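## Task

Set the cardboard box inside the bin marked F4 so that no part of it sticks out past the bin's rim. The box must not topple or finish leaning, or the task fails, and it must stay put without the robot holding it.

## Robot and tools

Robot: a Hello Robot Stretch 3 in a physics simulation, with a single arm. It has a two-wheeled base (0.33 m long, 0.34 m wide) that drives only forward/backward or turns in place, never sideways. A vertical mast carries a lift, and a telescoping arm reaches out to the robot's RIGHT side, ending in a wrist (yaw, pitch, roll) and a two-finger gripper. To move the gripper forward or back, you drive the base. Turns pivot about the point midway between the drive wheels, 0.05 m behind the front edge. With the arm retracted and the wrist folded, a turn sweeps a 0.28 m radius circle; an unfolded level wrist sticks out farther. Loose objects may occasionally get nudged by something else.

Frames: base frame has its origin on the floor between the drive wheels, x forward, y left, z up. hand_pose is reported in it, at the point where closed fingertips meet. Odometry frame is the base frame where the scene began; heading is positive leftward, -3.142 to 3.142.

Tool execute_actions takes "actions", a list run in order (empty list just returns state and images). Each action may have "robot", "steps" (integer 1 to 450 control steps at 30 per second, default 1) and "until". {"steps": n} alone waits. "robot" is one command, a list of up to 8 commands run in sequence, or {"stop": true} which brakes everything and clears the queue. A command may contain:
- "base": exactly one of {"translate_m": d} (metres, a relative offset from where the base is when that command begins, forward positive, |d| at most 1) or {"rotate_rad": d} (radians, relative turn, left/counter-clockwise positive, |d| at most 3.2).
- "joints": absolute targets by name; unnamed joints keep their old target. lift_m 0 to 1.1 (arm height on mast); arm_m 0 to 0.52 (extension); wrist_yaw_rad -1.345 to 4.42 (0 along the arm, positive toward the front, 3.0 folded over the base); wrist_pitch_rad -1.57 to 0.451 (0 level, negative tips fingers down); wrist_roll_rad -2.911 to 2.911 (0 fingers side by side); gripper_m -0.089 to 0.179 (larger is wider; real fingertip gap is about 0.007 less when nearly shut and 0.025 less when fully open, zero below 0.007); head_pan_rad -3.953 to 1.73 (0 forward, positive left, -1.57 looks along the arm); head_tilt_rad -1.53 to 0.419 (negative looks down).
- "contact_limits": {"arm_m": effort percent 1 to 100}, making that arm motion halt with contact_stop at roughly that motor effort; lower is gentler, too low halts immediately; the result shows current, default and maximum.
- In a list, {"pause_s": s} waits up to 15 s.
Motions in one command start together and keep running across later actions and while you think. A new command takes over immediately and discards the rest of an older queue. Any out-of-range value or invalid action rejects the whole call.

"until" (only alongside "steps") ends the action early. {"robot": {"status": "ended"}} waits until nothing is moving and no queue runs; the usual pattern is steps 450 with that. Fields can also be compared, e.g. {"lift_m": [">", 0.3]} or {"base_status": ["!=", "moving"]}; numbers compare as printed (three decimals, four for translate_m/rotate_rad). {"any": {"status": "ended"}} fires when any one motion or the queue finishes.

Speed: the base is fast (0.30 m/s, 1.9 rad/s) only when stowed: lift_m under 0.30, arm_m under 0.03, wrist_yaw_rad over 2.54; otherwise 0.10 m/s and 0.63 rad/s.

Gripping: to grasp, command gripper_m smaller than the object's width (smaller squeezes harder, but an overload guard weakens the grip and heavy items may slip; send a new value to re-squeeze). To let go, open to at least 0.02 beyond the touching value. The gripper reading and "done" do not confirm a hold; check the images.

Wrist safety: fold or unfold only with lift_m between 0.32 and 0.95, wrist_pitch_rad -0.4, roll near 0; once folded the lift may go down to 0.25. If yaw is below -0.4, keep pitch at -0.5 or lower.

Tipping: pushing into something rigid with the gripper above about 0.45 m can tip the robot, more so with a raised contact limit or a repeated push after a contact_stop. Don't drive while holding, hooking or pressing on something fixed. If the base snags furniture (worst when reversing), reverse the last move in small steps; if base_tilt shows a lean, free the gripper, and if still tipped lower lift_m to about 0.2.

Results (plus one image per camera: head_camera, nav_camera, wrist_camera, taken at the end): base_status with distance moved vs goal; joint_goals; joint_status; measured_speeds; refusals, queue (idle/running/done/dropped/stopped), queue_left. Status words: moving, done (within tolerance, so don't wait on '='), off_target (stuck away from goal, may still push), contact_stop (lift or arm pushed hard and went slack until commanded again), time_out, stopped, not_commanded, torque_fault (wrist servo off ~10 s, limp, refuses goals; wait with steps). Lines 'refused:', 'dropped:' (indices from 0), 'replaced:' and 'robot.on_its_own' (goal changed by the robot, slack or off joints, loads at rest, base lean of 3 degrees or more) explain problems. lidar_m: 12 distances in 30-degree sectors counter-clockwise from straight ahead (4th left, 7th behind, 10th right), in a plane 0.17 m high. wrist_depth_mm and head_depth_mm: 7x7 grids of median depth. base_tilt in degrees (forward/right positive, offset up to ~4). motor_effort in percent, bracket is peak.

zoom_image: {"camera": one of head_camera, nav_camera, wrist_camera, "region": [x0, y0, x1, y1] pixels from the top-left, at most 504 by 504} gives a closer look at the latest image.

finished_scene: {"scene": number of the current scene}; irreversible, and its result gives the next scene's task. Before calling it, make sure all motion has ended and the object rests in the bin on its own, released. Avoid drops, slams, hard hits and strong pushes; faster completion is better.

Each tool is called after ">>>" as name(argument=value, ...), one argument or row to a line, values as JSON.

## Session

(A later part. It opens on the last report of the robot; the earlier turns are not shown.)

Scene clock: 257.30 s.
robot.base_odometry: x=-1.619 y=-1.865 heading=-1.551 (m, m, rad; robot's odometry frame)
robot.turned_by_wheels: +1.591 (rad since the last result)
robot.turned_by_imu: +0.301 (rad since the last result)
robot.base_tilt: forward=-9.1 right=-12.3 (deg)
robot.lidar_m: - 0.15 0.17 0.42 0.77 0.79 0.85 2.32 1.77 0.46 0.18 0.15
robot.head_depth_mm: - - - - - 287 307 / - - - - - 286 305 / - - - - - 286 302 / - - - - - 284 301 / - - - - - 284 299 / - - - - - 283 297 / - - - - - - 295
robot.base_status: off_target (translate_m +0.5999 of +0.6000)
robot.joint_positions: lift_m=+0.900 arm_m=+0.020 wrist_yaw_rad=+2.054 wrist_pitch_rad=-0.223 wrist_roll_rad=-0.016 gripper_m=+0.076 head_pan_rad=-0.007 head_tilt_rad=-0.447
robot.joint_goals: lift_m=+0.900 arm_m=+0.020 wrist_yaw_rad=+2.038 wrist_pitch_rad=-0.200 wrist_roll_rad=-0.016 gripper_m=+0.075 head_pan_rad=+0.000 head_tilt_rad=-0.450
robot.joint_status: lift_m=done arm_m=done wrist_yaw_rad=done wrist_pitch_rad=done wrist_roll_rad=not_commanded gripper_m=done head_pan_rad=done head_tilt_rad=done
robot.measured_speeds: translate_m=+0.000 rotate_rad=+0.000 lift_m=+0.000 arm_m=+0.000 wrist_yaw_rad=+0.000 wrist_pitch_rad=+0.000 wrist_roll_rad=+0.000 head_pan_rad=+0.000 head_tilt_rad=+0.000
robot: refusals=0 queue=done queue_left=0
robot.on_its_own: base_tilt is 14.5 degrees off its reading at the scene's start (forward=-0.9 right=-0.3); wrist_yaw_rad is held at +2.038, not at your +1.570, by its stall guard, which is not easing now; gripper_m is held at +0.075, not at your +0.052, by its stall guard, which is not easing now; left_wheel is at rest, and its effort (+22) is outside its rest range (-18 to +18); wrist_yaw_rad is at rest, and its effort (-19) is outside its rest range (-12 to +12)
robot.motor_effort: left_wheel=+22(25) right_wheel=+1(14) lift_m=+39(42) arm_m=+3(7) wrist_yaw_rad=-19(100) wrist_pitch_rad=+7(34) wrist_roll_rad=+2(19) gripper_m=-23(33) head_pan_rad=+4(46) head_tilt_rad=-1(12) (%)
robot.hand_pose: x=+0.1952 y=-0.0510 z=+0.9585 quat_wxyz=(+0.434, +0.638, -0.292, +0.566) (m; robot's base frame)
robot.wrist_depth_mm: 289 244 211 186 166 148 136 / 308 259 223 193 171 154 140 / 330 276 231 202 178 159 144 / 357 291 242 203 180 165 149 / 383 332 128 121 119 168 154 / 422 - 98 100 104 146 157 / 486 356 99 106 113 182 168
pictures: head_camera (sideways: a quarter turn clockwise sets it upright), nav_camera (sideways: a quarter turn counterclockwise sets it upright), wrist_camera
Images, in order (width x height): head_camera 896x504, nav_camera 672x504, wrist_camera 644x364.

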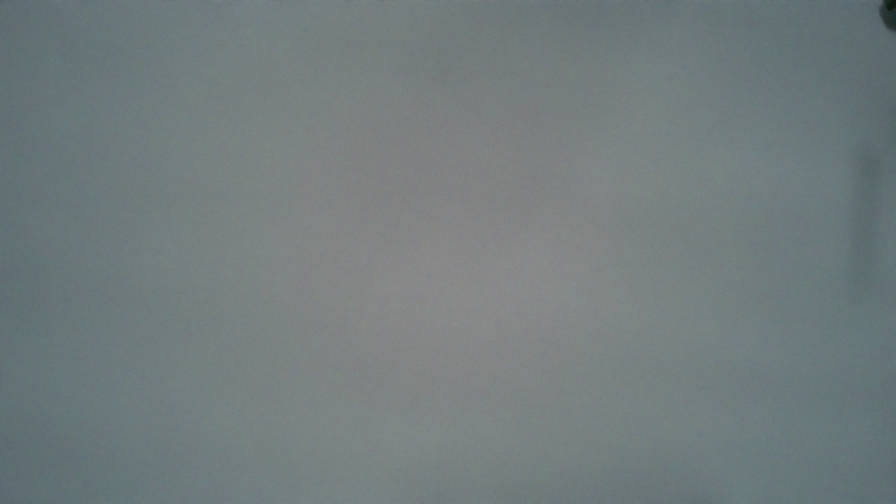

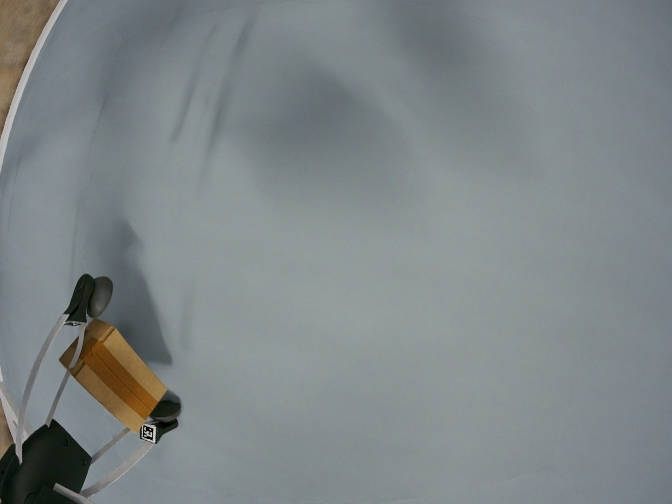

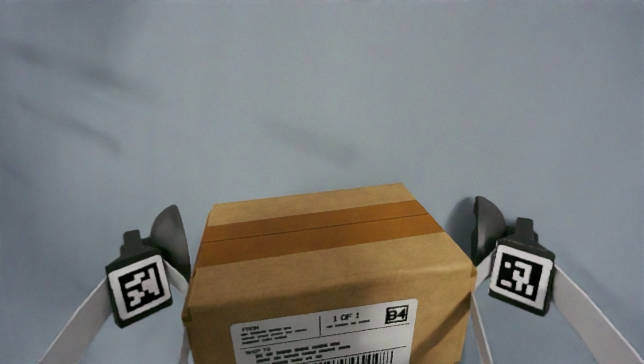

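>>> execute_actions(
  actions=[
    {"robot":{"base":{"translate_m":-0.1}},"steps":100,"until":{"robot":{"status":"ended"}}},
  ],
)

>>> execute_actions(
  actions=[
    {"robot":{"base":{"translate_m":-0.15}},"steps":100,"until":{"robot":{"status":"ended"}}},
  ],
)

Scene clock: 267.23 s.
robot.base_odometry: x=-1.621 y=-1.765 heading=-1.551 (m, m, rad; robot's odometry frame)
robot.turned_by_wheels: +0.000 (rad since the last result)
robot.turned_by_imu: -0.669 (rad since the last result)
robot.base_tilt: forward=+0.6 right=+0.1 (deg)
robot.lidar_m: 0.31 0.28 0.28 0.35 0.69 2.71 0.74 0.68 2.83 1.81 1.65 0.49
robot.head_depth_mm: 363 400 438 479 537 603 714 / 330 361 397 441 496 567 660 / 303 328 358 392 436 490 559 / 286 301 326 355 389 432 485 / - 286 299 323 352 386 427 / - - 285 297 320 349 383 / - - - 284 295 319 346
robot.base_status: moving (translate_m -0.0999 of -0.1000)
robot.joint_positions: lift_m=+0.900 arm_m=+0.020 wrist_yaw_rad=+2.033 wrist_pitch_rad=-0.229 wrist_roll_rad=-0.014 gripper_m=+0.076 head_pan_rad=-0.006 head_tilt_rad=-0.452
robot.joint_goals: lift_m=+0.900 arm_m=+0.020 wrist_yaw_rad=+2.038 wrist_pitch_rad=-0.200 wrist_roll_rad=-0.014 gripper_m=+0.075 head_pan_rad=+0.000 head_tilt_rad=-0.450
robot.joint_status: lift_m=done arm_m=done wrist_yaw_rad=done wrist_pitch_rad=done wrist_roll_rad=not_commanded gripper_m=done head_pan_rad=done head_tilt_rad=done
robot.measured_speeds: translate_m=+0.002 rotate_rad=+0.002 lift_m=+0.001 arm_m=+0.000 wrist_yaw_rad=+0.000 wrist_pitch_rad=+0.024 wrist_roll_rad=+0.000 head_pan_rad=+0.000 head_tilt_rad=+0.000
robot: refusals=0 queue=running queue_left=0
robot.on_its_own: wrist_yaw_rad is held at +2.038, not at your +1.570, by its stall guard, which is not easing now; gripper_m is held at +0.075, not at your +0.052, by its stall guard, which is not easing now
robot.motor_effort: left_wheel=-2(58) right_wheel=-11(40) lift_m=+38(58) arm_m=-3(6) wrist_yaw_rad=+7(23) wrist_pitch_rad=+9(16) wrist_roll_rad=+1(2) gripper_m=-12(22) head_pan_rad=+3(3) head_tilt_rad=+1(0) (%)
robot.hand_pose: x=+0.1972 y=-0.0564 z=+0.9572 quat_wxyz=(+0.441, +0.636, -0.298, +0.559) (m; robot's base frame)
robot.wrist_depth_mm: 245 256 268 280 298 313 304 / 256 269 281 297 318 334 325 / 273 285 297 318 339 358 353 / 289 299 320 340 368 380 392 / 304 319 244 153 141 400 428 / 325 337 111 117 130 - 469 / 347 378 147 118 131 482 530
pictures: head_camera (sideways: a quarter turn clockwise sets it upright), nav_camera (sideways: a quarter turn counterclockwise sets it upright), wrist_camera
Images, in order (width x height): head_camera 896x504, nav_camera 672x504, wrist_camera 644x364.

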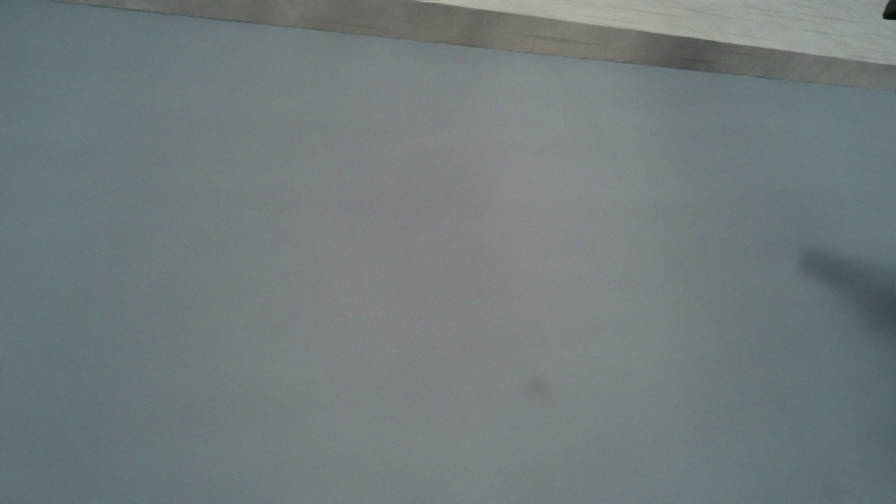

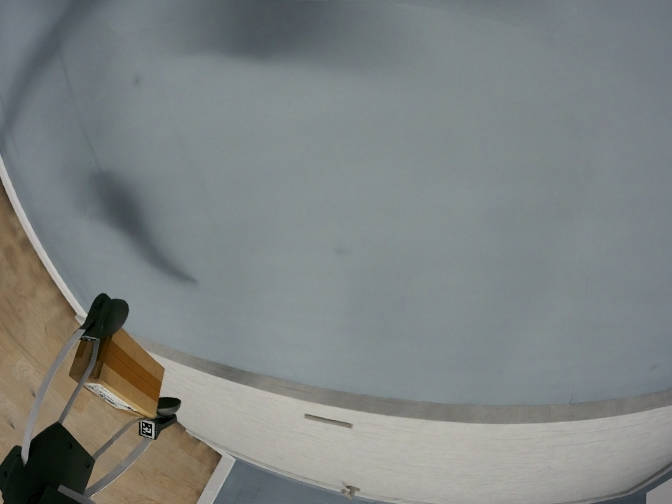

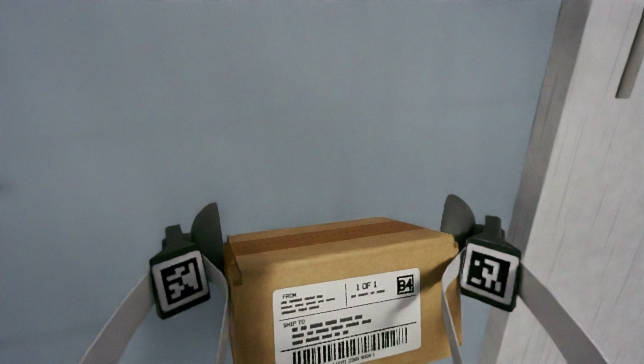

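Scene clock: 270.57 s.
robot.base_odometry: x=-1.624 y=-1.615 heading=-1.551 (m, m, rad; robot's odometry frame)
robot.turned_by_wheels: +0.000 (rad since the last result)
robot.turned_by_imu: -0.051 (rad since the last result)
robot.base_tilt: forward=-0.1 right=-1.1 (deg)
robot.lidar_m: 0.45 0.40 0.40 0.48 0.89 2.59 0.63 0.56 2.83 1.98 1.76 0.68
robot.head_depth_mm: 541 603 675 771 887 1042 1246 / 515 557 607 671 746 856 997 / 475 514 561 618 685 766 877 / 435 467 506 550 603 669 749 / 400 428 460 496 539 591 652 / 371 395 421 452 488 530 579 / 346 367 389 416 445 480 520
robot.base_status: moving (translate_m -0.1500 of -0.1500)
robot.joint_positions: lift_m=+0.900 arm_m=+0.020 wrist_yaw_rad=+2.039 wrist_pitch_rad=-0.228 wrist_roll_rad=-0.014 gripper_m=+0.076 head_pan_rad=-0.006 head_tilt_rad=-0.452
robot.joint_goals: lift_m=+0.900 arm_m=+0.020 wrist_yaw_rad=+2.038 wrist_pitch_rad=-0.200 wrist_roll_rad=-0.014 gripper_m=+0.075 head_pan_rad=+0.000 head_tilt_rad=-0.450
robot.joint_status: lift_m=done arm_m=done wrist_yaw_rad=done wrist_pitch_rad=done wrist_roll_rad=not_commanded gripper_m=done head_pan_rad=done head_tilt_rad=done
robot.measured_speeds: translate_m=+0.000 rotate_rad=+0.000 lift_m=+0.000 arm_m=+0.000 wrist_yaw_rad=+0.000 wrist_pitch_rad=+0.000 wrist_roll_rad=+0.000 head_pan_rad=+0.000 head_tilt_rad=+0.000
robot: refusals=0 queue=running queue_left=0
robot.on_its_own: wrist_yaw_rad is held at +2.038, not at your +1.570, by its stall guard, which is not easing now; gripper_m is held at +0.075, not at your +0.052, by its stall guard, which is not easing now
robot.motor_effort: left_wheel=+0(20) right_wheel=+2(18) lift_m=+41(45) arm_m=+0(2) wrist_yaw_rad=+0(9) wrist_pitch_rad=+9(11) wrist_roll_rad=+1(1) gripper_m=-12(12) head_pan_rad=+3(3) head_tilt_rad=+1(0) (%)
robot.hand_pose: x=+0.1966 y=-0.0550 z=+0.9572 quat_wxyz=(+0.439, +0.636, -0.296, +0.561) (m; robot's base frame)
robot.wrist_depth_mm: 339 362 377 405 432 452 472 / 357 380 400 426 458 487 506 / 376 399 426 452 494 512 552 / 397 418 454 489 525 558 601 / 426 448 310 153 140 602 648 / 448 469 111 118 130 - 748 / 472 525 125 118 131 728 849
pictures: head_camera (sideways: a quarter turn clockwise sets it upright), nav_camera (sideways: a quarter turn counterclockwise sets it upright), wrist_camera
Images, in order (width x height): head_camera 896x504, nav_camera 672x504, wrist_camera 644x364.

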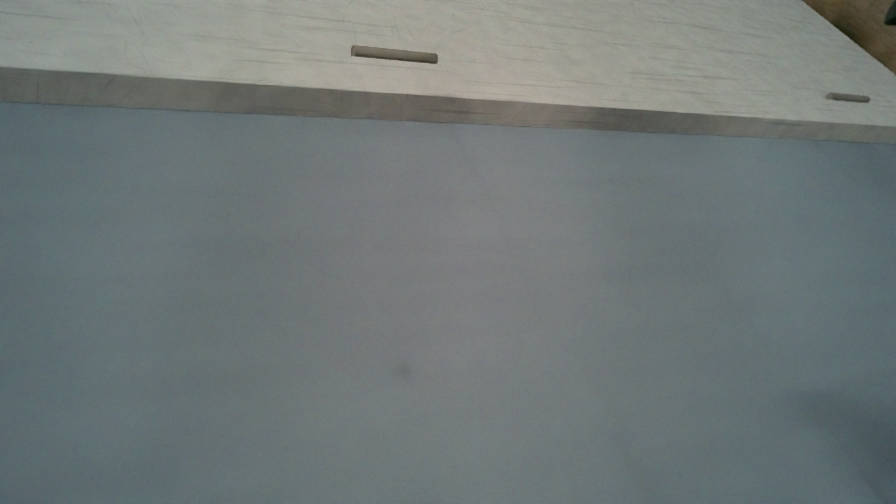

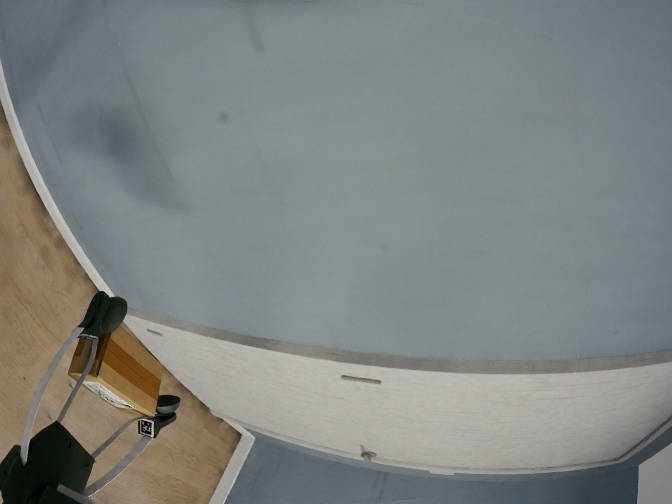

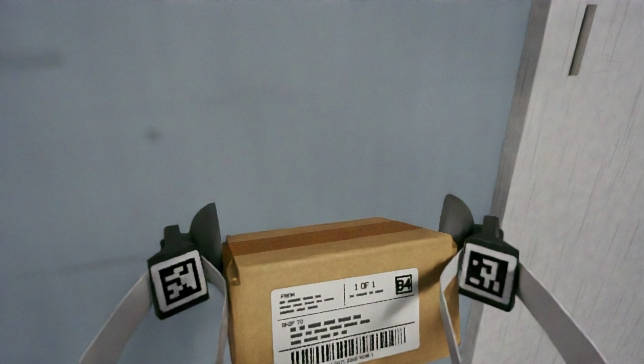

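>>> execute_actions(
  actions=[
    {"robot":[{"base":{"translate_m":-0.1}},{"base":{"rotate_rad":0.8},"joints":{"head_pan_rad":0.6,"head_tilt_rad":-0.7}}],"steps":200,"until":{"robot":{"status":"ended"}}},
    {"steps":10},
  ],
)

Scene clock: 287.47 s.
robot.base_odometry: x=-1.626 y=-1.515 heading=-0.751 (m, m, rad; robot's odometry frame)
robot.turned_by_wheels: +0.800 (rad since the last result)
robot.turned_by_imu: +0.792 (rad since the last result)
robot.base_tilt: forward=-0.7 right=-0.3 (deg)
robot.lidar_m: 0.47 0.50 0.72 2.44 3.07 0.50 0.49 2.44 1.86 1.43 0.64 0.48
robot.head_depth_mm: 397 439 490 557 642 760 896 / 422 469 529 604 708 854 1069 / 450 503 572 665 792 973 1148 / 482 544 624 735 896 1142 1193 / 515 591 688 826 1034 1291 1192 / 559 646 765 937 1213 1366 1203 / 610 713 859 1088 1466 1387 1207
robot.base_status: done (rotate_rad +0.7999 of +0.8000)
robot.joint_positions: lift_m=+0.900 arm_m=+0.020 wrist_yaw_rad=+2.039 wrist_pitch_rad=-0.228 wrist_roll_rad=-0.014 gripper_m=+0.076 head_pan_rad=+0.593 head_tilt_rad=-0.691
robot.joint_goals: lift_m=+0.900 arm_m=+0.020 wrist_yaw_rad=+2.038 wrist_pitch_rad=-0.200 wrist_roll_rad=-0.014 gripper_m=+0.075 head_pan_rad=+0.600 head_tilt_rad=-0.700
robot.joint_status: lift_m=done arm_m=done wrist_yaw_rad=done wrist_pitch_rad=done wrist_roll_rad=not_commanded gripper_m=done head_pan_rad=done head_tilt_rad=done
robot.measured_speeds: translate_m=+0.000 rotate_rad=+0.000 lift_m=+0.000 arm_m=+0.000 wrist_yaw_rad=+0.000 wrist_pitch_rad=+0.000 wrist_roll_rad=+0.000 head_pan_rad=+0.000 head_tilt_rad=+0.000
robot: refusals=0 queue=done queue_left=0
robot.on_its_own: wrist_yaw_rad is held at +2.038, not at your +1.570, by its stall guard, which is not easing now; gripper_m is held at +0.075, not at your +0.052, by its stall guard, which is not easing now
robot.motor_effort: left_wheel=-2(5) right_wheel=+2(4) lift_m=+41(41) arm_m=+0(0) wrist_yaw_rad=+0(1) wrist_pitch_rad=+9(9) wrist_roll_rad=+1(1) gripper_m=-11(12) head_pan_rad=+3(36) head_tilt_rad=-2(17) (%)
robot.hand_pose: x=+0.1966 y=-0.0550 z=+0.9572 quat_wxyz=(+0.439, +0.636, -0.296, +0.561) (m; robot's base frame)
robot.wrist_depth_mm: 774 613 499 426 372 328 293 / 878 663 549 455 393 346 306 / 981 729 597 483 411 366 322 / - 832 646 519 441 381 335 / - 957 392 154 141 393 354 / - - 111 117 129 - 370 / - - 125 118 131 465 383
pictures: head_camera (sideways: a quarter turn clockwise sets it upright), nav_camera (sideways: a quarter turn counterclockwise sets it upright), wrist_camera
Images, in order (width x height): head_camera 896x504, nav_camera 672x504, wrist_camera 644x364.

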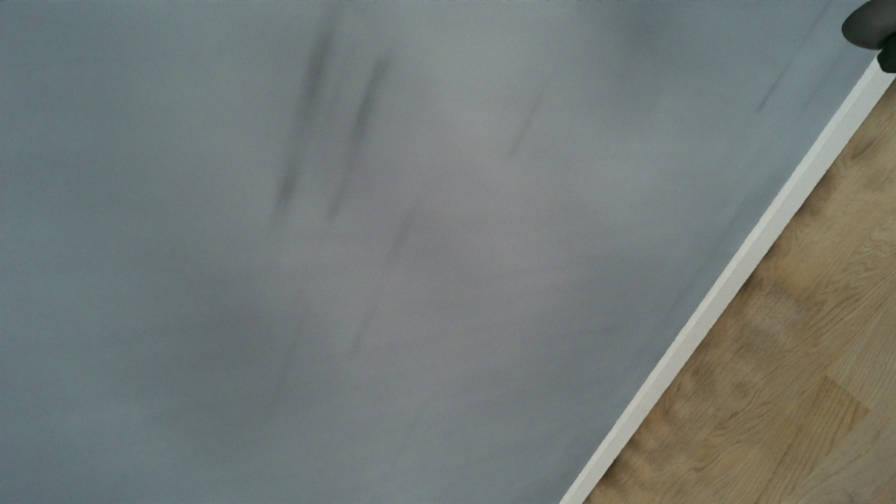

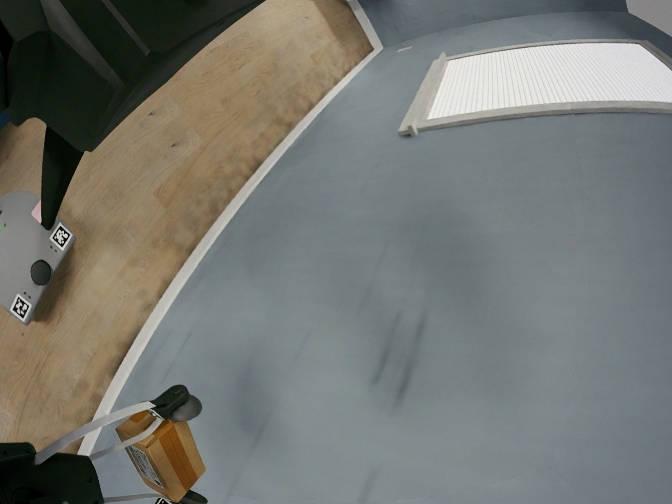

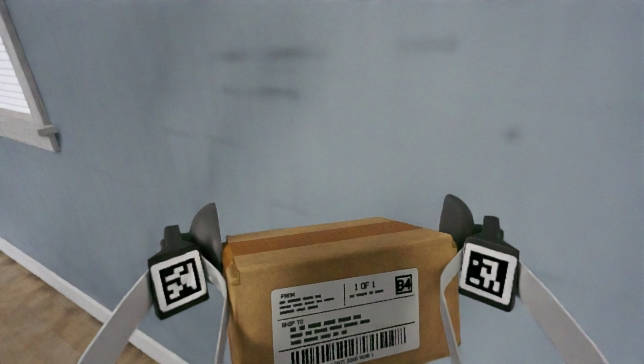

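>>> execute_actions(
  actions=[
    {"robot":[{"base":{"rotate_rad":1.55},"joints":{"head_pan_rad":0,"head_tilt_rad":-0.4}},{"base":{"translate_m":0.5}}],"steps":300,"until":{"robot":{"status":"ended"}}},
    {"steps":5},
  ],
)

Scene clock: 309.07 s.
robot.base_odometry: x=-1.277 y=-1.157 heading=+0.798 (m, m, rad; robot's odometry frame)
robot.turned_by_wheels: +1.550 (rad since the last result)
robot.turned_by_imu: +1.535 (rad since the last result)
robot.base_tilt: forward=-0.8 right=-0.2 (deg)
robot.lidar_m: 2.01 2.50 3.09 0.49 0.49 0.69 1.63 0.67 0.51 0.49 0.52 0.73
robot.head_depth_mm: 1788 1817 1848 1878 1906 1651 1379 / 2062 2208 2383 2545 2171 1689 1375 / 2087 2229 2408 2555 2158 1688 1392 / 2102 2237 2406 2618 2203 1704 1389 / 2094 2244 2343 2615 2229 1714 1403 / 2072 2252 1990 2646 2206 1734 1403 / 2115 2262 2373 2675 2251 1730 1415
robot.base_status: done (translate_m +0.5000 of +0.5000)
robot.joint_positions: lift_m=+0.900 arm_m=+0.020 wrist_yaw_rad=+2.039 wrist_pitch_rad=-0.228 wrist_roll_rad=-0.014 gripper_m=+0.076 head_pan_rad=+0.007 head_tilt_rad=-0.409
robot.joint_goals: lift_m=+0.900 arm_m=+0.020 wrist_yaw_rad=+2.038 wrist_pitch_rad=-0.200 wrist_roll_rad=-0.014 gripper_m=+0.075 head_pan_rad=+0.000 head_tilt_rad=-0.400
robot.joint_status: lift_m=done arm_m=done wrist_yaw_rad=done wrist_pitch_rad=done wrist_roll_rad=not_commanded gripper_m=done head_pan_rad=done head_tilt_rad=done
robot.measured_speeds: translate_m=+0.000 rotate_rad=+0.000 lift_m=+0.000 arm_m=+0.000 wrist_yaw_rad=+0.000 wrist_pitch_rad=+0.000 wrist_roll_rad=+0.000 head_pan_rad=+0.000 head_tilt_rad=+0.000
robot: refusals=0 queue=done queue_left=0
robot.on_its_own: wrist_yaw_rad is held at +2.038, not at your +1.570, by its stall guard, which is not easing now; gripper_m is held at +0.075, not at your +0.052, by its stall guard, which is not easing now
robot.motor_effort: left_wheel=-2(5) right_wheel=+2(6) lift_m=+41(41) arm_m=-1(1) wrist_yaw_rad=+0(0) wrist_pitch_rad=+9(9) wrist_roll_rad=+1(1) gripper_m=-12(13) head_pan_rad=-4(38) head_tilt_rad=+3(19) (%)
robot.hand_pose: x=+0.1966 y=-0.0550 z=+0.9572 quat_wxyz=(+0.439, +0.636, -0.296, +0.561) (m; robot's base frame)
robot.wrist_depth_mm: - - - - - - - / - - - - - - - / - - - - - - - / - - - - - - - / - - - 154 141 - - / - - 111 118 129 - - / - - 125 118 131 - -
pictures: head_camera (sideways: a quarter turn clockwise sets it upright), nav_camera (sideways: a quarter turn counterclockwise sets it upright), wrist_camera
Images, in order (width x height): head_camera 896x504, nav_camera 672x504, wrist_camera 644x364.

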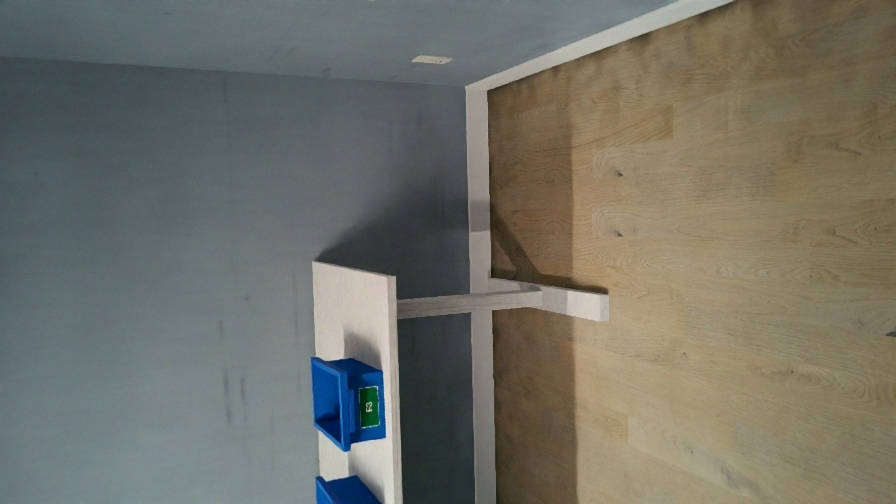

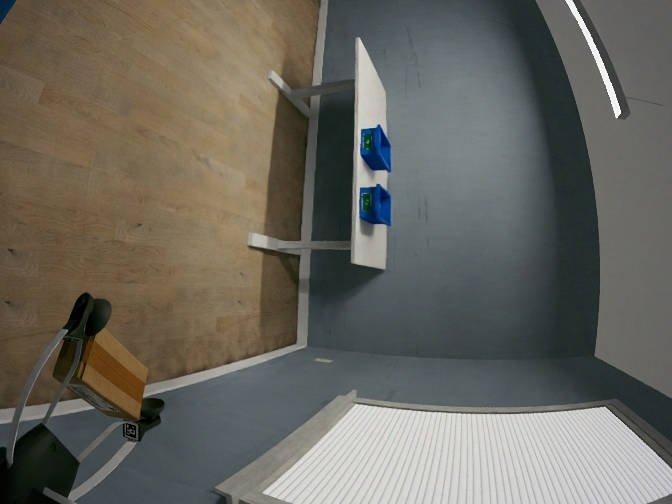

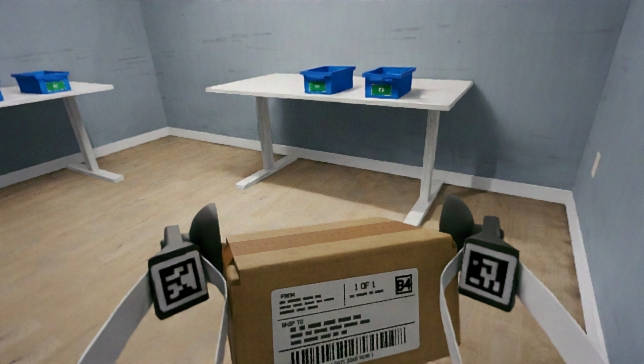

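>>> zoom_image(
  camera="wrist_camera",
  region=[0,50,440,120],
)

>>> zoom_image(
  camera="head_camera",
  region=[300,340,420,504],
)

Region (0, 50, 440, 120) of wrist_camera's 644x364 image, scaled by 1.145; it fills the top 80 rows of this view, and the rest is white.

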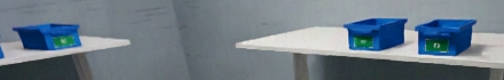

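Region (300, 340, 420, 504) of head_camera's 896x504 image, scaled by 3.073, with more detail than that image has; it fills the left 369 columns of this view, and the rest is white.

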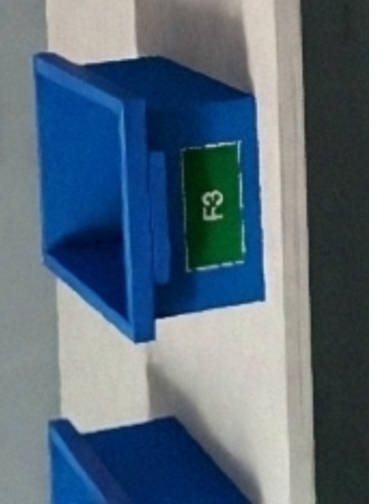

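Drive on and look left.

>>> execute_actions(
  actions=[
    {"robot":[{"base":{"translate_m":0.8},"joints":{"head_pan_rad":0.75,"head_tilt_rad":-0.3}}],"steps":300,"until":{"robot":{"status":"ended"}}},
    {"steps":3},
  ],
)

Scene clock: 332.10 s.
robot.base_odometry: x=-0.718 y=-0.584 heading=+0.798 (m, m, rad; robot's odometry frame)
robot.turned_by_wheels: +0.000 (rad since the last result)
robot.turned_by_imu: -0.004 (rad since the last result)
robot.base_tilt: forward=-0.9 right=-0.2 (deg)
robot.lidar_m: 1.22 1.71 1.90 2.82 1.69 1.03 1.80 0.71 0.54 0.52 0.55 0.77
robot.head_depth_mm: 1544 1631 1714 1682 1035 1860 1482 / 1661 1741 1848 1592 1195 1866 1483 / 1798 1919 2039 1485 2204 1891 1503 / 1969 2088 2229 1767 2325 1897 1509 / 2169 2304 2517 1793 2353 1919 1531 / 2408 2618 2802 2970 2643 1919 1527 / 2738 2971 3228 3452 2653 1968 1537
robot.base_status: done (translate_m +0.8000 of +0.8000)
robot.joint_positions: lift_m=+0.900 arm_m=+0.020 wrist_yaw_rad=+2.039 wrist_pitch_rad=-0.228 wrist_roll_rad=-0.014 gripper_m=+0.076 head_pan_rad=+0.743 head_tilt_rad=-0.310
robot.joint_goals: lift_m=+0.900 arm_m=+0.020 wrist_yaw_rad=+2.038 wrist_pitch_rad=-0.200 wrist_roll_rad=-0.014 gripper_m=+0.075 head_pan_rad=+0.750 head_tilt_rad=-0.300
robot.joint_status: lift_m=done arm_m=done wrist_yaw_rad=done wrist_pitch_rad=done wrist_roll_rad=not_commanded gripper_m=done head_pan_rad=done head_tilt_rad=done
robot.measured_speeds: translate_m=+0.000 rotate_rad=+0.000 lift_m=+0.000 arm_m=+0.000 wrist_yaw_rad=+0.000 wrist_pitch_rad=+0.000 wrist_roll_rad=+0.000 head_pan_rad=+0.000 head_tilt_rad=+0.000
robot: refusals=0 queue=done queue_left=0
robot.on_its_own: wrist_yaw_rad is held at +2.038, not at your +1.570, by its stall guard, which is not easing now; gripper_m is held at +0.075, not at your +0.052, by its stall guard, which is not easing now
robot.motor_effort: left_wheel=-2(3) right_wheel=+2(6) lift_m=+41(41) arm_m=-1(1) wrist_yaw_rad=+0(0) wrist_pitch_rad=+9(9) wrist_roll_rad=+1(1) gripper_m=-11(11) head_pan_rad=+3(42) head_tilt_rad=+5(12) (%)
robot.hand_pose: x=+0.1966 y=-0.0550 z=+0.9572 quat_wxyz=(+0.439, +0.636, -0.296, +0.561) (m; robot's base frame)
robot.wrist_depth_mm: - - - - - - - / - - - - - - - / - - - - - - - / - - - - - - - / - - - 153 140 - - / - - 111 117 129 - - / - - 125 118 131 - -
pictures: head_camera (sideways: a quarter turn clockwise sets it upright), nav_camera (sideways: a quarter turn counterclockwise sets it upright), wrist_camera
Images, in order (width x height): head_camera 896x504, nav_camera 672x504, wrist_camera 644x364.

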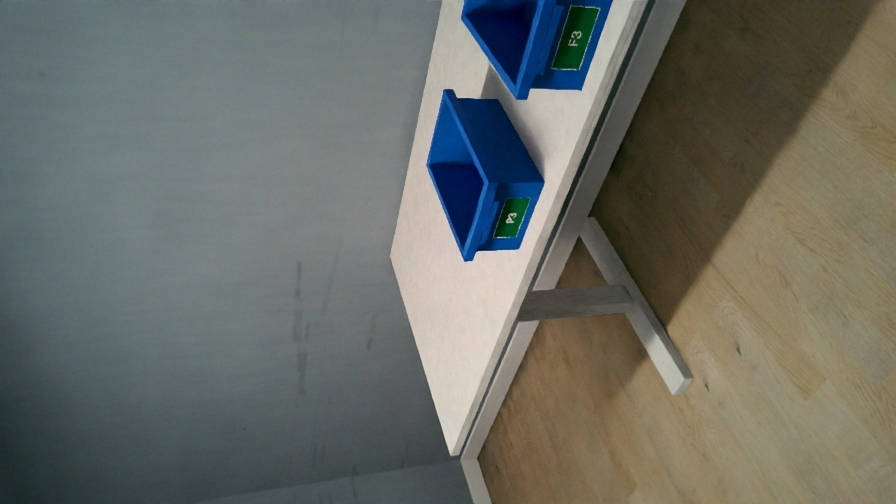

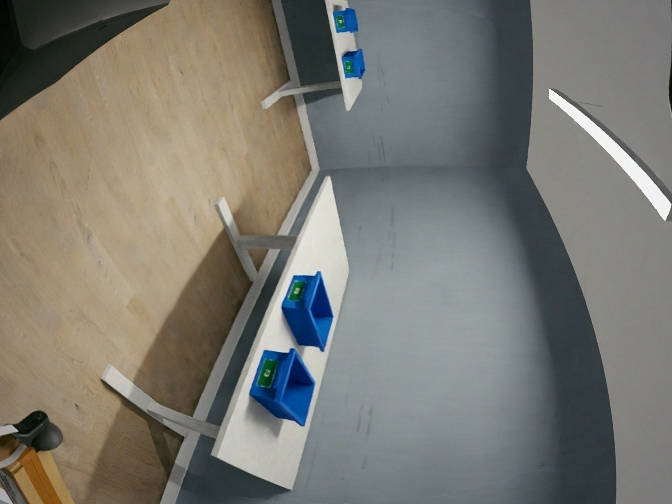

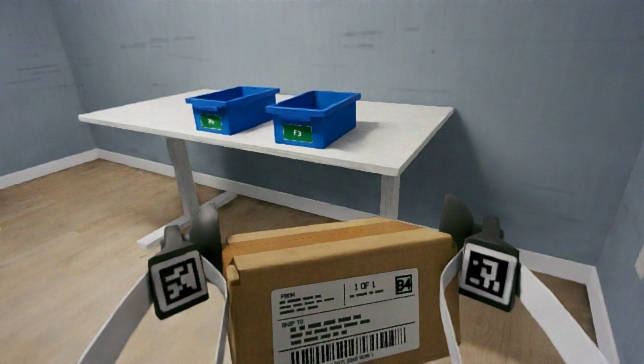

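>>> execute_actions(
  actions=[
    {"robot":[{"base":{"rotate_rad":1.571},"joints":{"head_pan_rad":0,"head_tilt_rad":-0.3}},{"base":{"translate_m":0.9}}],"steps":450,"until":{"robot":{"status":"ended"}}},
    {"steps":3},
  ],
)

Scene clock: 353.33 s.
robot.base_odometry: x=-1.363 y=+0.044 heading=+2.369 (m, m, rad; robot's odometry frame)
robot.turned_by_wheels: +1.571 (rad since the last result)
robot.turned_by_imu: +1.554 (rad since the last result)
robot.base_tilt: forward=-0.8 right=-0.2 (deg)
robot.lidar_m: 2.33 1.63 1.00 1.35 1.19 1.46 1.41 1.48 1.37 1.66 1.35 1.97
robot.head_depth_mm: 1995 2097 2263 1607 2266 1873 1490 / 2005 2126 2247 1851 2513 1871 1496 / 2029 2133 2267 1884 2506 1886 1499 / 2021 2140 2278 1904 2504 1884 1513 / 2022 2148 2296 2113 2512 1900 1520 / 2038 2167 2303 1966 2368 1911 1534 / 2042 2152 2295 1986 2494 1950 1540
robot.base_status: done (translate_m +0.9000 of +0.9000)
robot.joint_positions: lift_m=+0.900 arm_m=+0.020 wrist_yaw_rad=+2.039 wrist_pitch_rad=-0.228 wrist_roll_rad=-0.014 gripper_m=+0.076 head_pan_rad=+0.007 head_tilt_rad=-0.310
robot.joint_goals: lift_m=+0.900 arm_m=+0.020 wrist_yaw_rad=+2.038 wrist_pitch_rad=-0.200 wrist_roll_rad=-0.014 gripper_m=+0.075 head_pan_rad=+0.000 head_tilt_rad=-0.300
robot.joint_status: lift_m=done arm_m=done wrist_yaw_rad=done wrist_pitch_rad=done wrist_roll_rad=not_commanded gripper_m=done head_pan_rad=done head_tilt_rad=done
robot.measured_speeds: translate_m=+0.000 rotate_rad=+0.000 lift_m=+0.000 arm_m=+0.000 wrist_yaw_rad=+0.000 wrist_pitch_rad=+0.000 wrist_roll_rad=+0.000 head_pan_rad=+0.000 head_tilt_rad=+0.000
robot: refusals=0 queue=done queue_left=0
robot.on_its_own: wrist_yaw_rad is held at +2.038, not at your +1.570, by its stall guard, which is not easing now; gripper_m is held at +0.075, not at your +0.052, by its stall guard, which is not easing now
robot.motor_effort: left_wheel=-2(6) right_wheel=+2(6) lift_m=+41(40) arm_m=-1(1) wrist_yaw_rad=+0(0) wrist_pitch_rad=+9(9) wrist_roll_rad=+1(1) gripper_m=-12(11) head_pan_rad=-5(42) head_tilt_rad=+4(4) (%)
robot.hand_pose: x=+0.1966 y=-0.0550 z=+0.9572 quat_wxyz=(+0.439, +0.636, -0.296, +0.561) (m; robot's base frame)
robot.wrist_depth_mm: - - - - - - - / 849 - - - - - - / 886 - - - - - - / - - - - - - - / - - - 153 140 - - / - - 111 118 129 - - / - - 126 118 131 - -
pictures: head_camera (sideways: a quarter turn clockwise sets it upright), nav_camera (sideways: a quarter turn counterclockwise sets it upright), wrist_camera
Images, in order (width x height): head_camera 896x504, nav_camera 672x504, wrist_camera 644x364.

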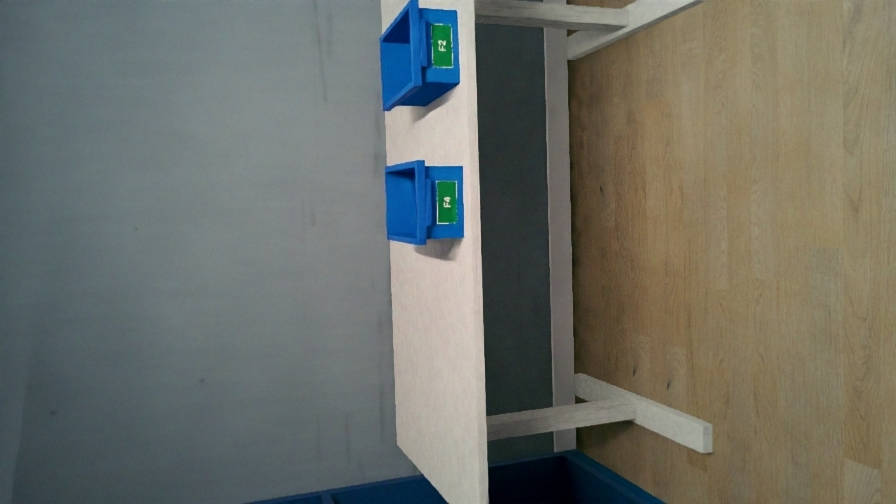

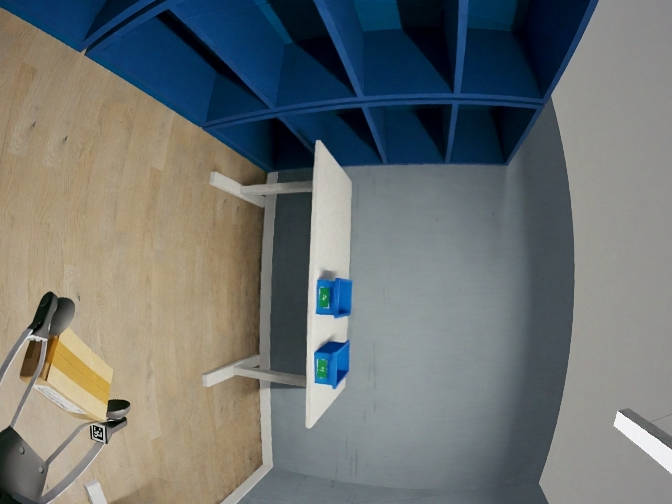

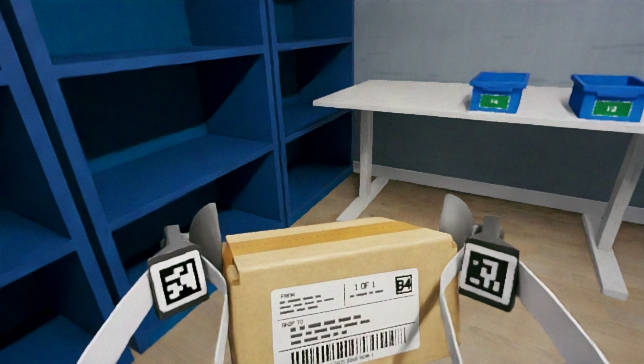

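>>> execute_actions(
  actions=[
    {"robot":[{"base":{"translate_m":1.0},"joints":{"lift_m":1.09}},{"base":{"translate_m":0.2}},{"base":{"rotate_rad":1.585},"joints":{"head_pan_rad":-1.57,"head_tilt_rad":-0.6}},{"base":{"translate_m":-0.13},"joints":{"wrist_yaw_rad":0.0,"wrist_pitch_rad":-0.1}}],"steps":450,"until":{"robot":{"status":"ended"}}},
    {"steps":300,"until":{"robot":{"status":"ended"}}},
  ],
)

Scene clock: 388.70 s.
robot.base_odometry: x=-2.133 y=+0.976 heading=-2.329 (m, m, rad; robot's odometry frame)
robot.turned_by_wheels: +1.585 (rad since the last result)
robot.turned_by_imu: +1.566 (rad since the last result)
robot.base_tilt: forward=-0.8 right=-0.3 (deg)
robot.lidar_m: 1.01 1.21 1.90 2.61 2.14 1.26 1.56 1.57 0.84 1.14 0.99 1.01
robot.head_depth_mm: - - - - 709 639 1181 / - - - - - 641 1187 / - - - - - 600 1194 / - 367 - 986 778 596 1193 / 970 1051 1184 998 739 604 1197 / 968 1070 1187 1003 792 627 1208 / 973 1076 1199 1016 798 662 1211
robot.base_status: done (translate_m -0.1300 of -0.1300)
robot.joint_positions: lift_m=+1.090 arm_m=+0.020 wrist_yaw_rad=+0.002 wrist_pitch_rad=-0.133 wrist_roll_rad=-0.014 gripper_m=+0.076 head_pan_rad=-1.563 head_tilt_rad=-0.593
robot.joint_goals: lift_m=+1.090 arm_m=+0.020 wrist_yaw_rad=+0.000 wrist_pitch_rad=-0.100 wrist_roll_rad=-0.014 gripper_m=+0.075 head_pan_rad=-1.570 head_tilt_rad=-0.600
robot.joint_status: lift_m=done arm_m=done wrist_yaw_rad=done wrist_pitch_rad=done wrist_roll_rad=not_commanded gripper_m=done head_pan_rad=done head_tilt_rad=done
robot.measured_speeds: translate_m=+0.000 rotate_rad=+0.000 lift_m=+0.000 arm_m=+0.000 wrist_yaw_rad=+0.000 wrist_pitch_rad=+0.000 wrist_roll_rad=+0.000 head_pan_rad=+0.000 head_tilt_rad=+0.000
robot: refusals=0 queue=done queue_left=0
robot.on_its_own: gripper_m is held at +0.075, not at your +0.052, by its stall guard, which is not easing now
robot.motor_effort: left_wheel=-2(6) right_wheel=+2(5) lift_m=+45(47) arm_m=-1(1) wrist_yaw_rad=-3(4) wrist_pitch_rad=+10(9) wrist_roll_rad=+1(1) gripper_m=-12(11) head_pan_rad=-4(44) head_tilt_rad=-2(19) (%)
robot.hand_pose: x=-0.0210 y=-0.4158 z=+1.1708 quat_wxyz=(+0.711, +0.048, -0.700, -0.046) (m; robot's base frame)
robot.wrist_depth_mm: 857 852 841 813 817 801 781 / 934 905 881 876 858 832 823 / 968 932 948 901 885 890 855 / - - 979 998 942 927 917 / - - 579 153 141 960 979 / 919 926 111 118 129 - 921 / 743 737 125 118 130 712 686
pictures: head_camera (sideways: a quarter turn clockwise sets it upright), nav_camera (sideways: a quarter turn counterclockwise sets it upright), wrist_camera
Images, in order (width x height): head_camera 896x504, nav_camera 672x504, wrist_camera 644x364.

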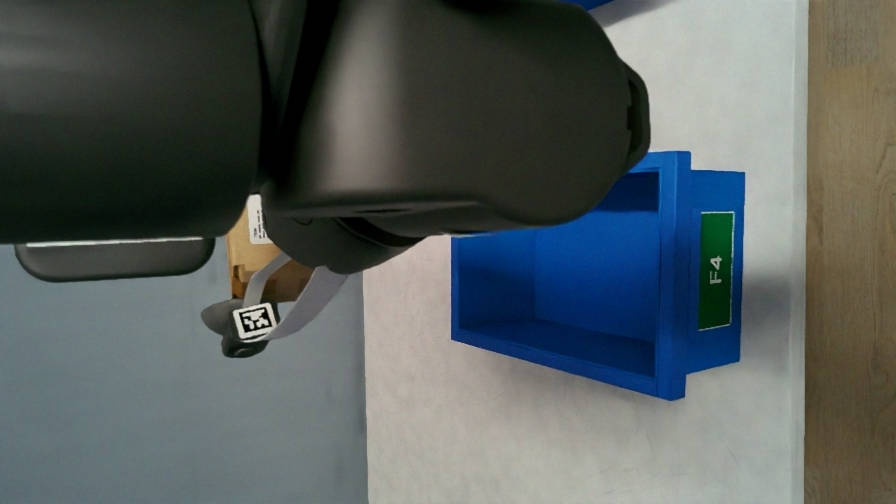

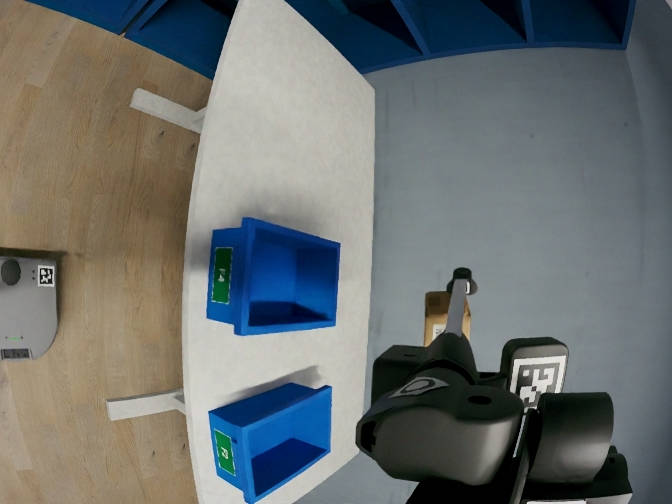

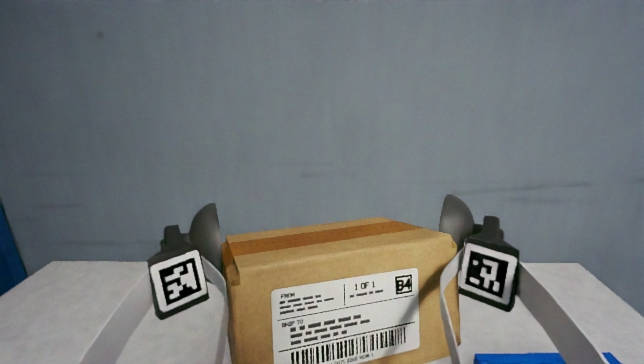

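>>> execute_actions(
  actions=[
    {"robot":[{"base":{"translate_m":0.05},"joints":{"arm_m":0.2}},{"joints":{"lift_m":0.95,"wrist_pitch_rad":-0.5,"head_tilt_rad":-0.75}}],"steps":450,"until":{"robot":{"status":"ended"}}},
    {"steps":3},
  ],
)

Scene clock: 414.43 s.
robot.base_odometry: x=-2.168 y=+0.939 heading=-2.329 (m, m, rad; robot's odometry frame)
robot.turned_by_wheels: +0.000 (rad since the last result)
robot.turned_by_imu: -0.002 (rad since the last result)
robot.base_tilt: forward=-0.9 right=-0.3 (deg)
robot.lidar_m: 0.96 1.16 1.88 2.61 2.21 1.31 1.62 1.57 0.87 1.14 0.95 0.97
robot.head_depth_mm: 984 - 954 793 674 1267 1155 / 989 - - 743 648 1272 1163 / 988 1084 - 786 628 1278 1166 / 993 1103 1034 797 634 1283 1174 / 996 1132 1026 763 646 1286 1183 / 999 1129 1029 829 692 1292 1174 / 1004 1130 1039 837 698 1295 1184
robot.base_status: done (translate_m +0.0500 of +0.0500)
robot.joint_positions: lift_m=+0.950 arm_m=+0.200 wrist_yaw_rad=+0.001 wrist_pitch_rad=-0.520 wrist_roll_rad=-0.014 gripper_m=+0.076 head_pan_rad=-1.563 head_tilt_rad=-0.740
robot.joint_goals: lift_m=+0.950 arm_m=+0.200 wrist_yaw_rad=+0.000 wrist_pitch_rad=-0.500 wrist_roll_rad=-0.014 gripper_m=+0.075 head_pan_rad=-1.570 head_tilt_rad=-0.750
robot.joint_status: lift_m=done arm_m=done wrist_yaw_rad=done wrist_pitch_rad=done wrist_roll_rad=not_commanded gripper_m=done head_pan_rad=done head_tilt_rad=done
robot.measured_speeds: translate_m=+0.000 rotate_rad=+0.000 lift_m=+0.000 arm_m=+0.000 wrist_yaw_rad=+0.000 wrist_pitch_rad=+0.000 wrist_roll_rad=+0.000 head_pan_rad=+0.000 head_tilt_rad=+0.000
robot: refusals=0 queue=done queue_left=0
robot.on_its_own: gripper_m is held at +0.075, not at your +0.052, by its stall guard, which is not easing now
robot.motor_effort: left_wheel=-2(4) right_wheel=+2(5) lift_m=+36(43) arm_m=+2(3) wrist_yaw_rad=-2(3) wrist_pitch_rad=+6(10) wrist_roll_rad=+1(1) gripper_m=-12(11) head_pan_rad=-4(4) head_tilt_rad=-4(15) (%)
robot.hand_pose: x=-0.0214 y=-0.5551 z=+0.9406 quat_wxyz=(+0.689, +0.184, -0.678, -0.180) (m; robot's base frame)
robot.wrist_depth_mm: 701 685 677 675 679 663 668 / 775 768 784 735 739 740 729 / 697 692 677 670 653 659 629 / 560 570 548 545 536 530 527 / 476 476 237 153 141 471 425 / 419 412 111 117 129 - 351 / 363 361 126 118 131 345 333
pictures: head_camera (sideways: a quarter turn clockwise sets it upright), nav_camera (sideways: a quarter turn counterclockwise sets it upright), wrist_camera
Images, in order (width x height): head_camera 896x504, nav_camera 672x504, wrist_camera 644x364.

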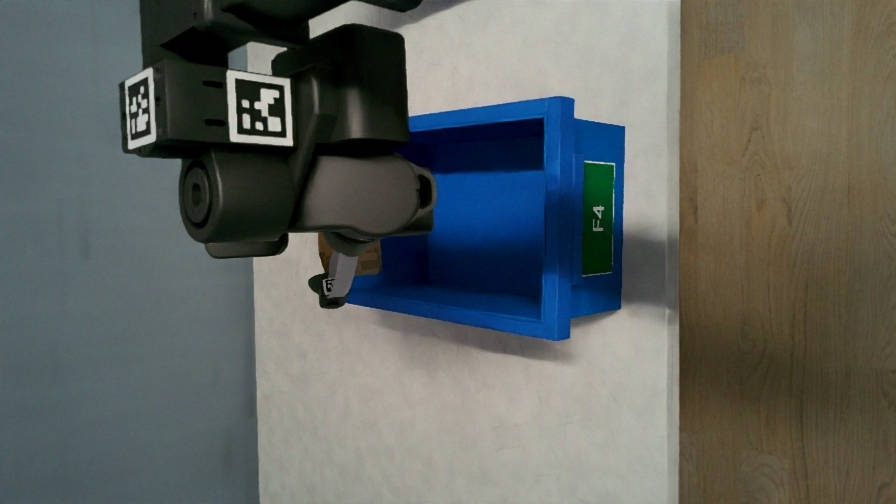

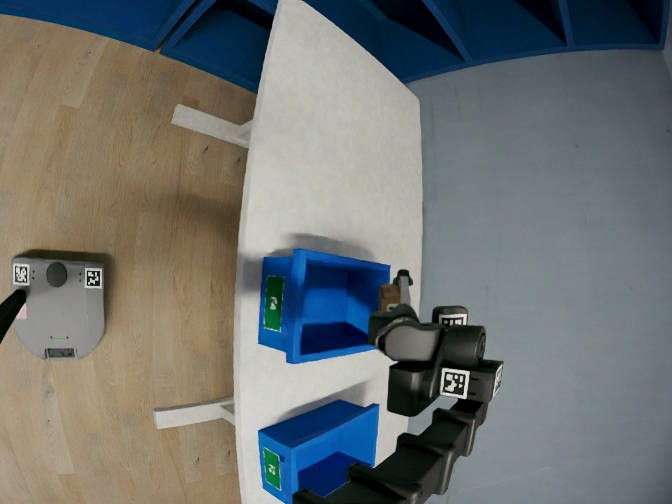

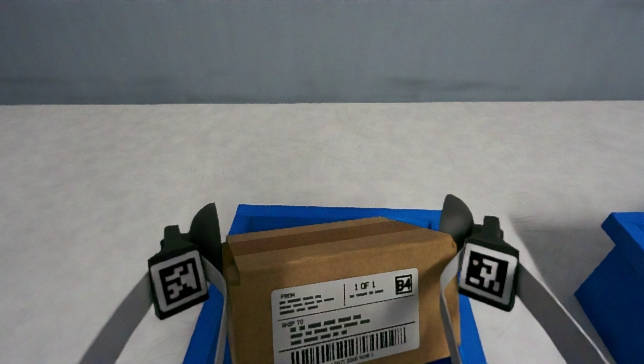

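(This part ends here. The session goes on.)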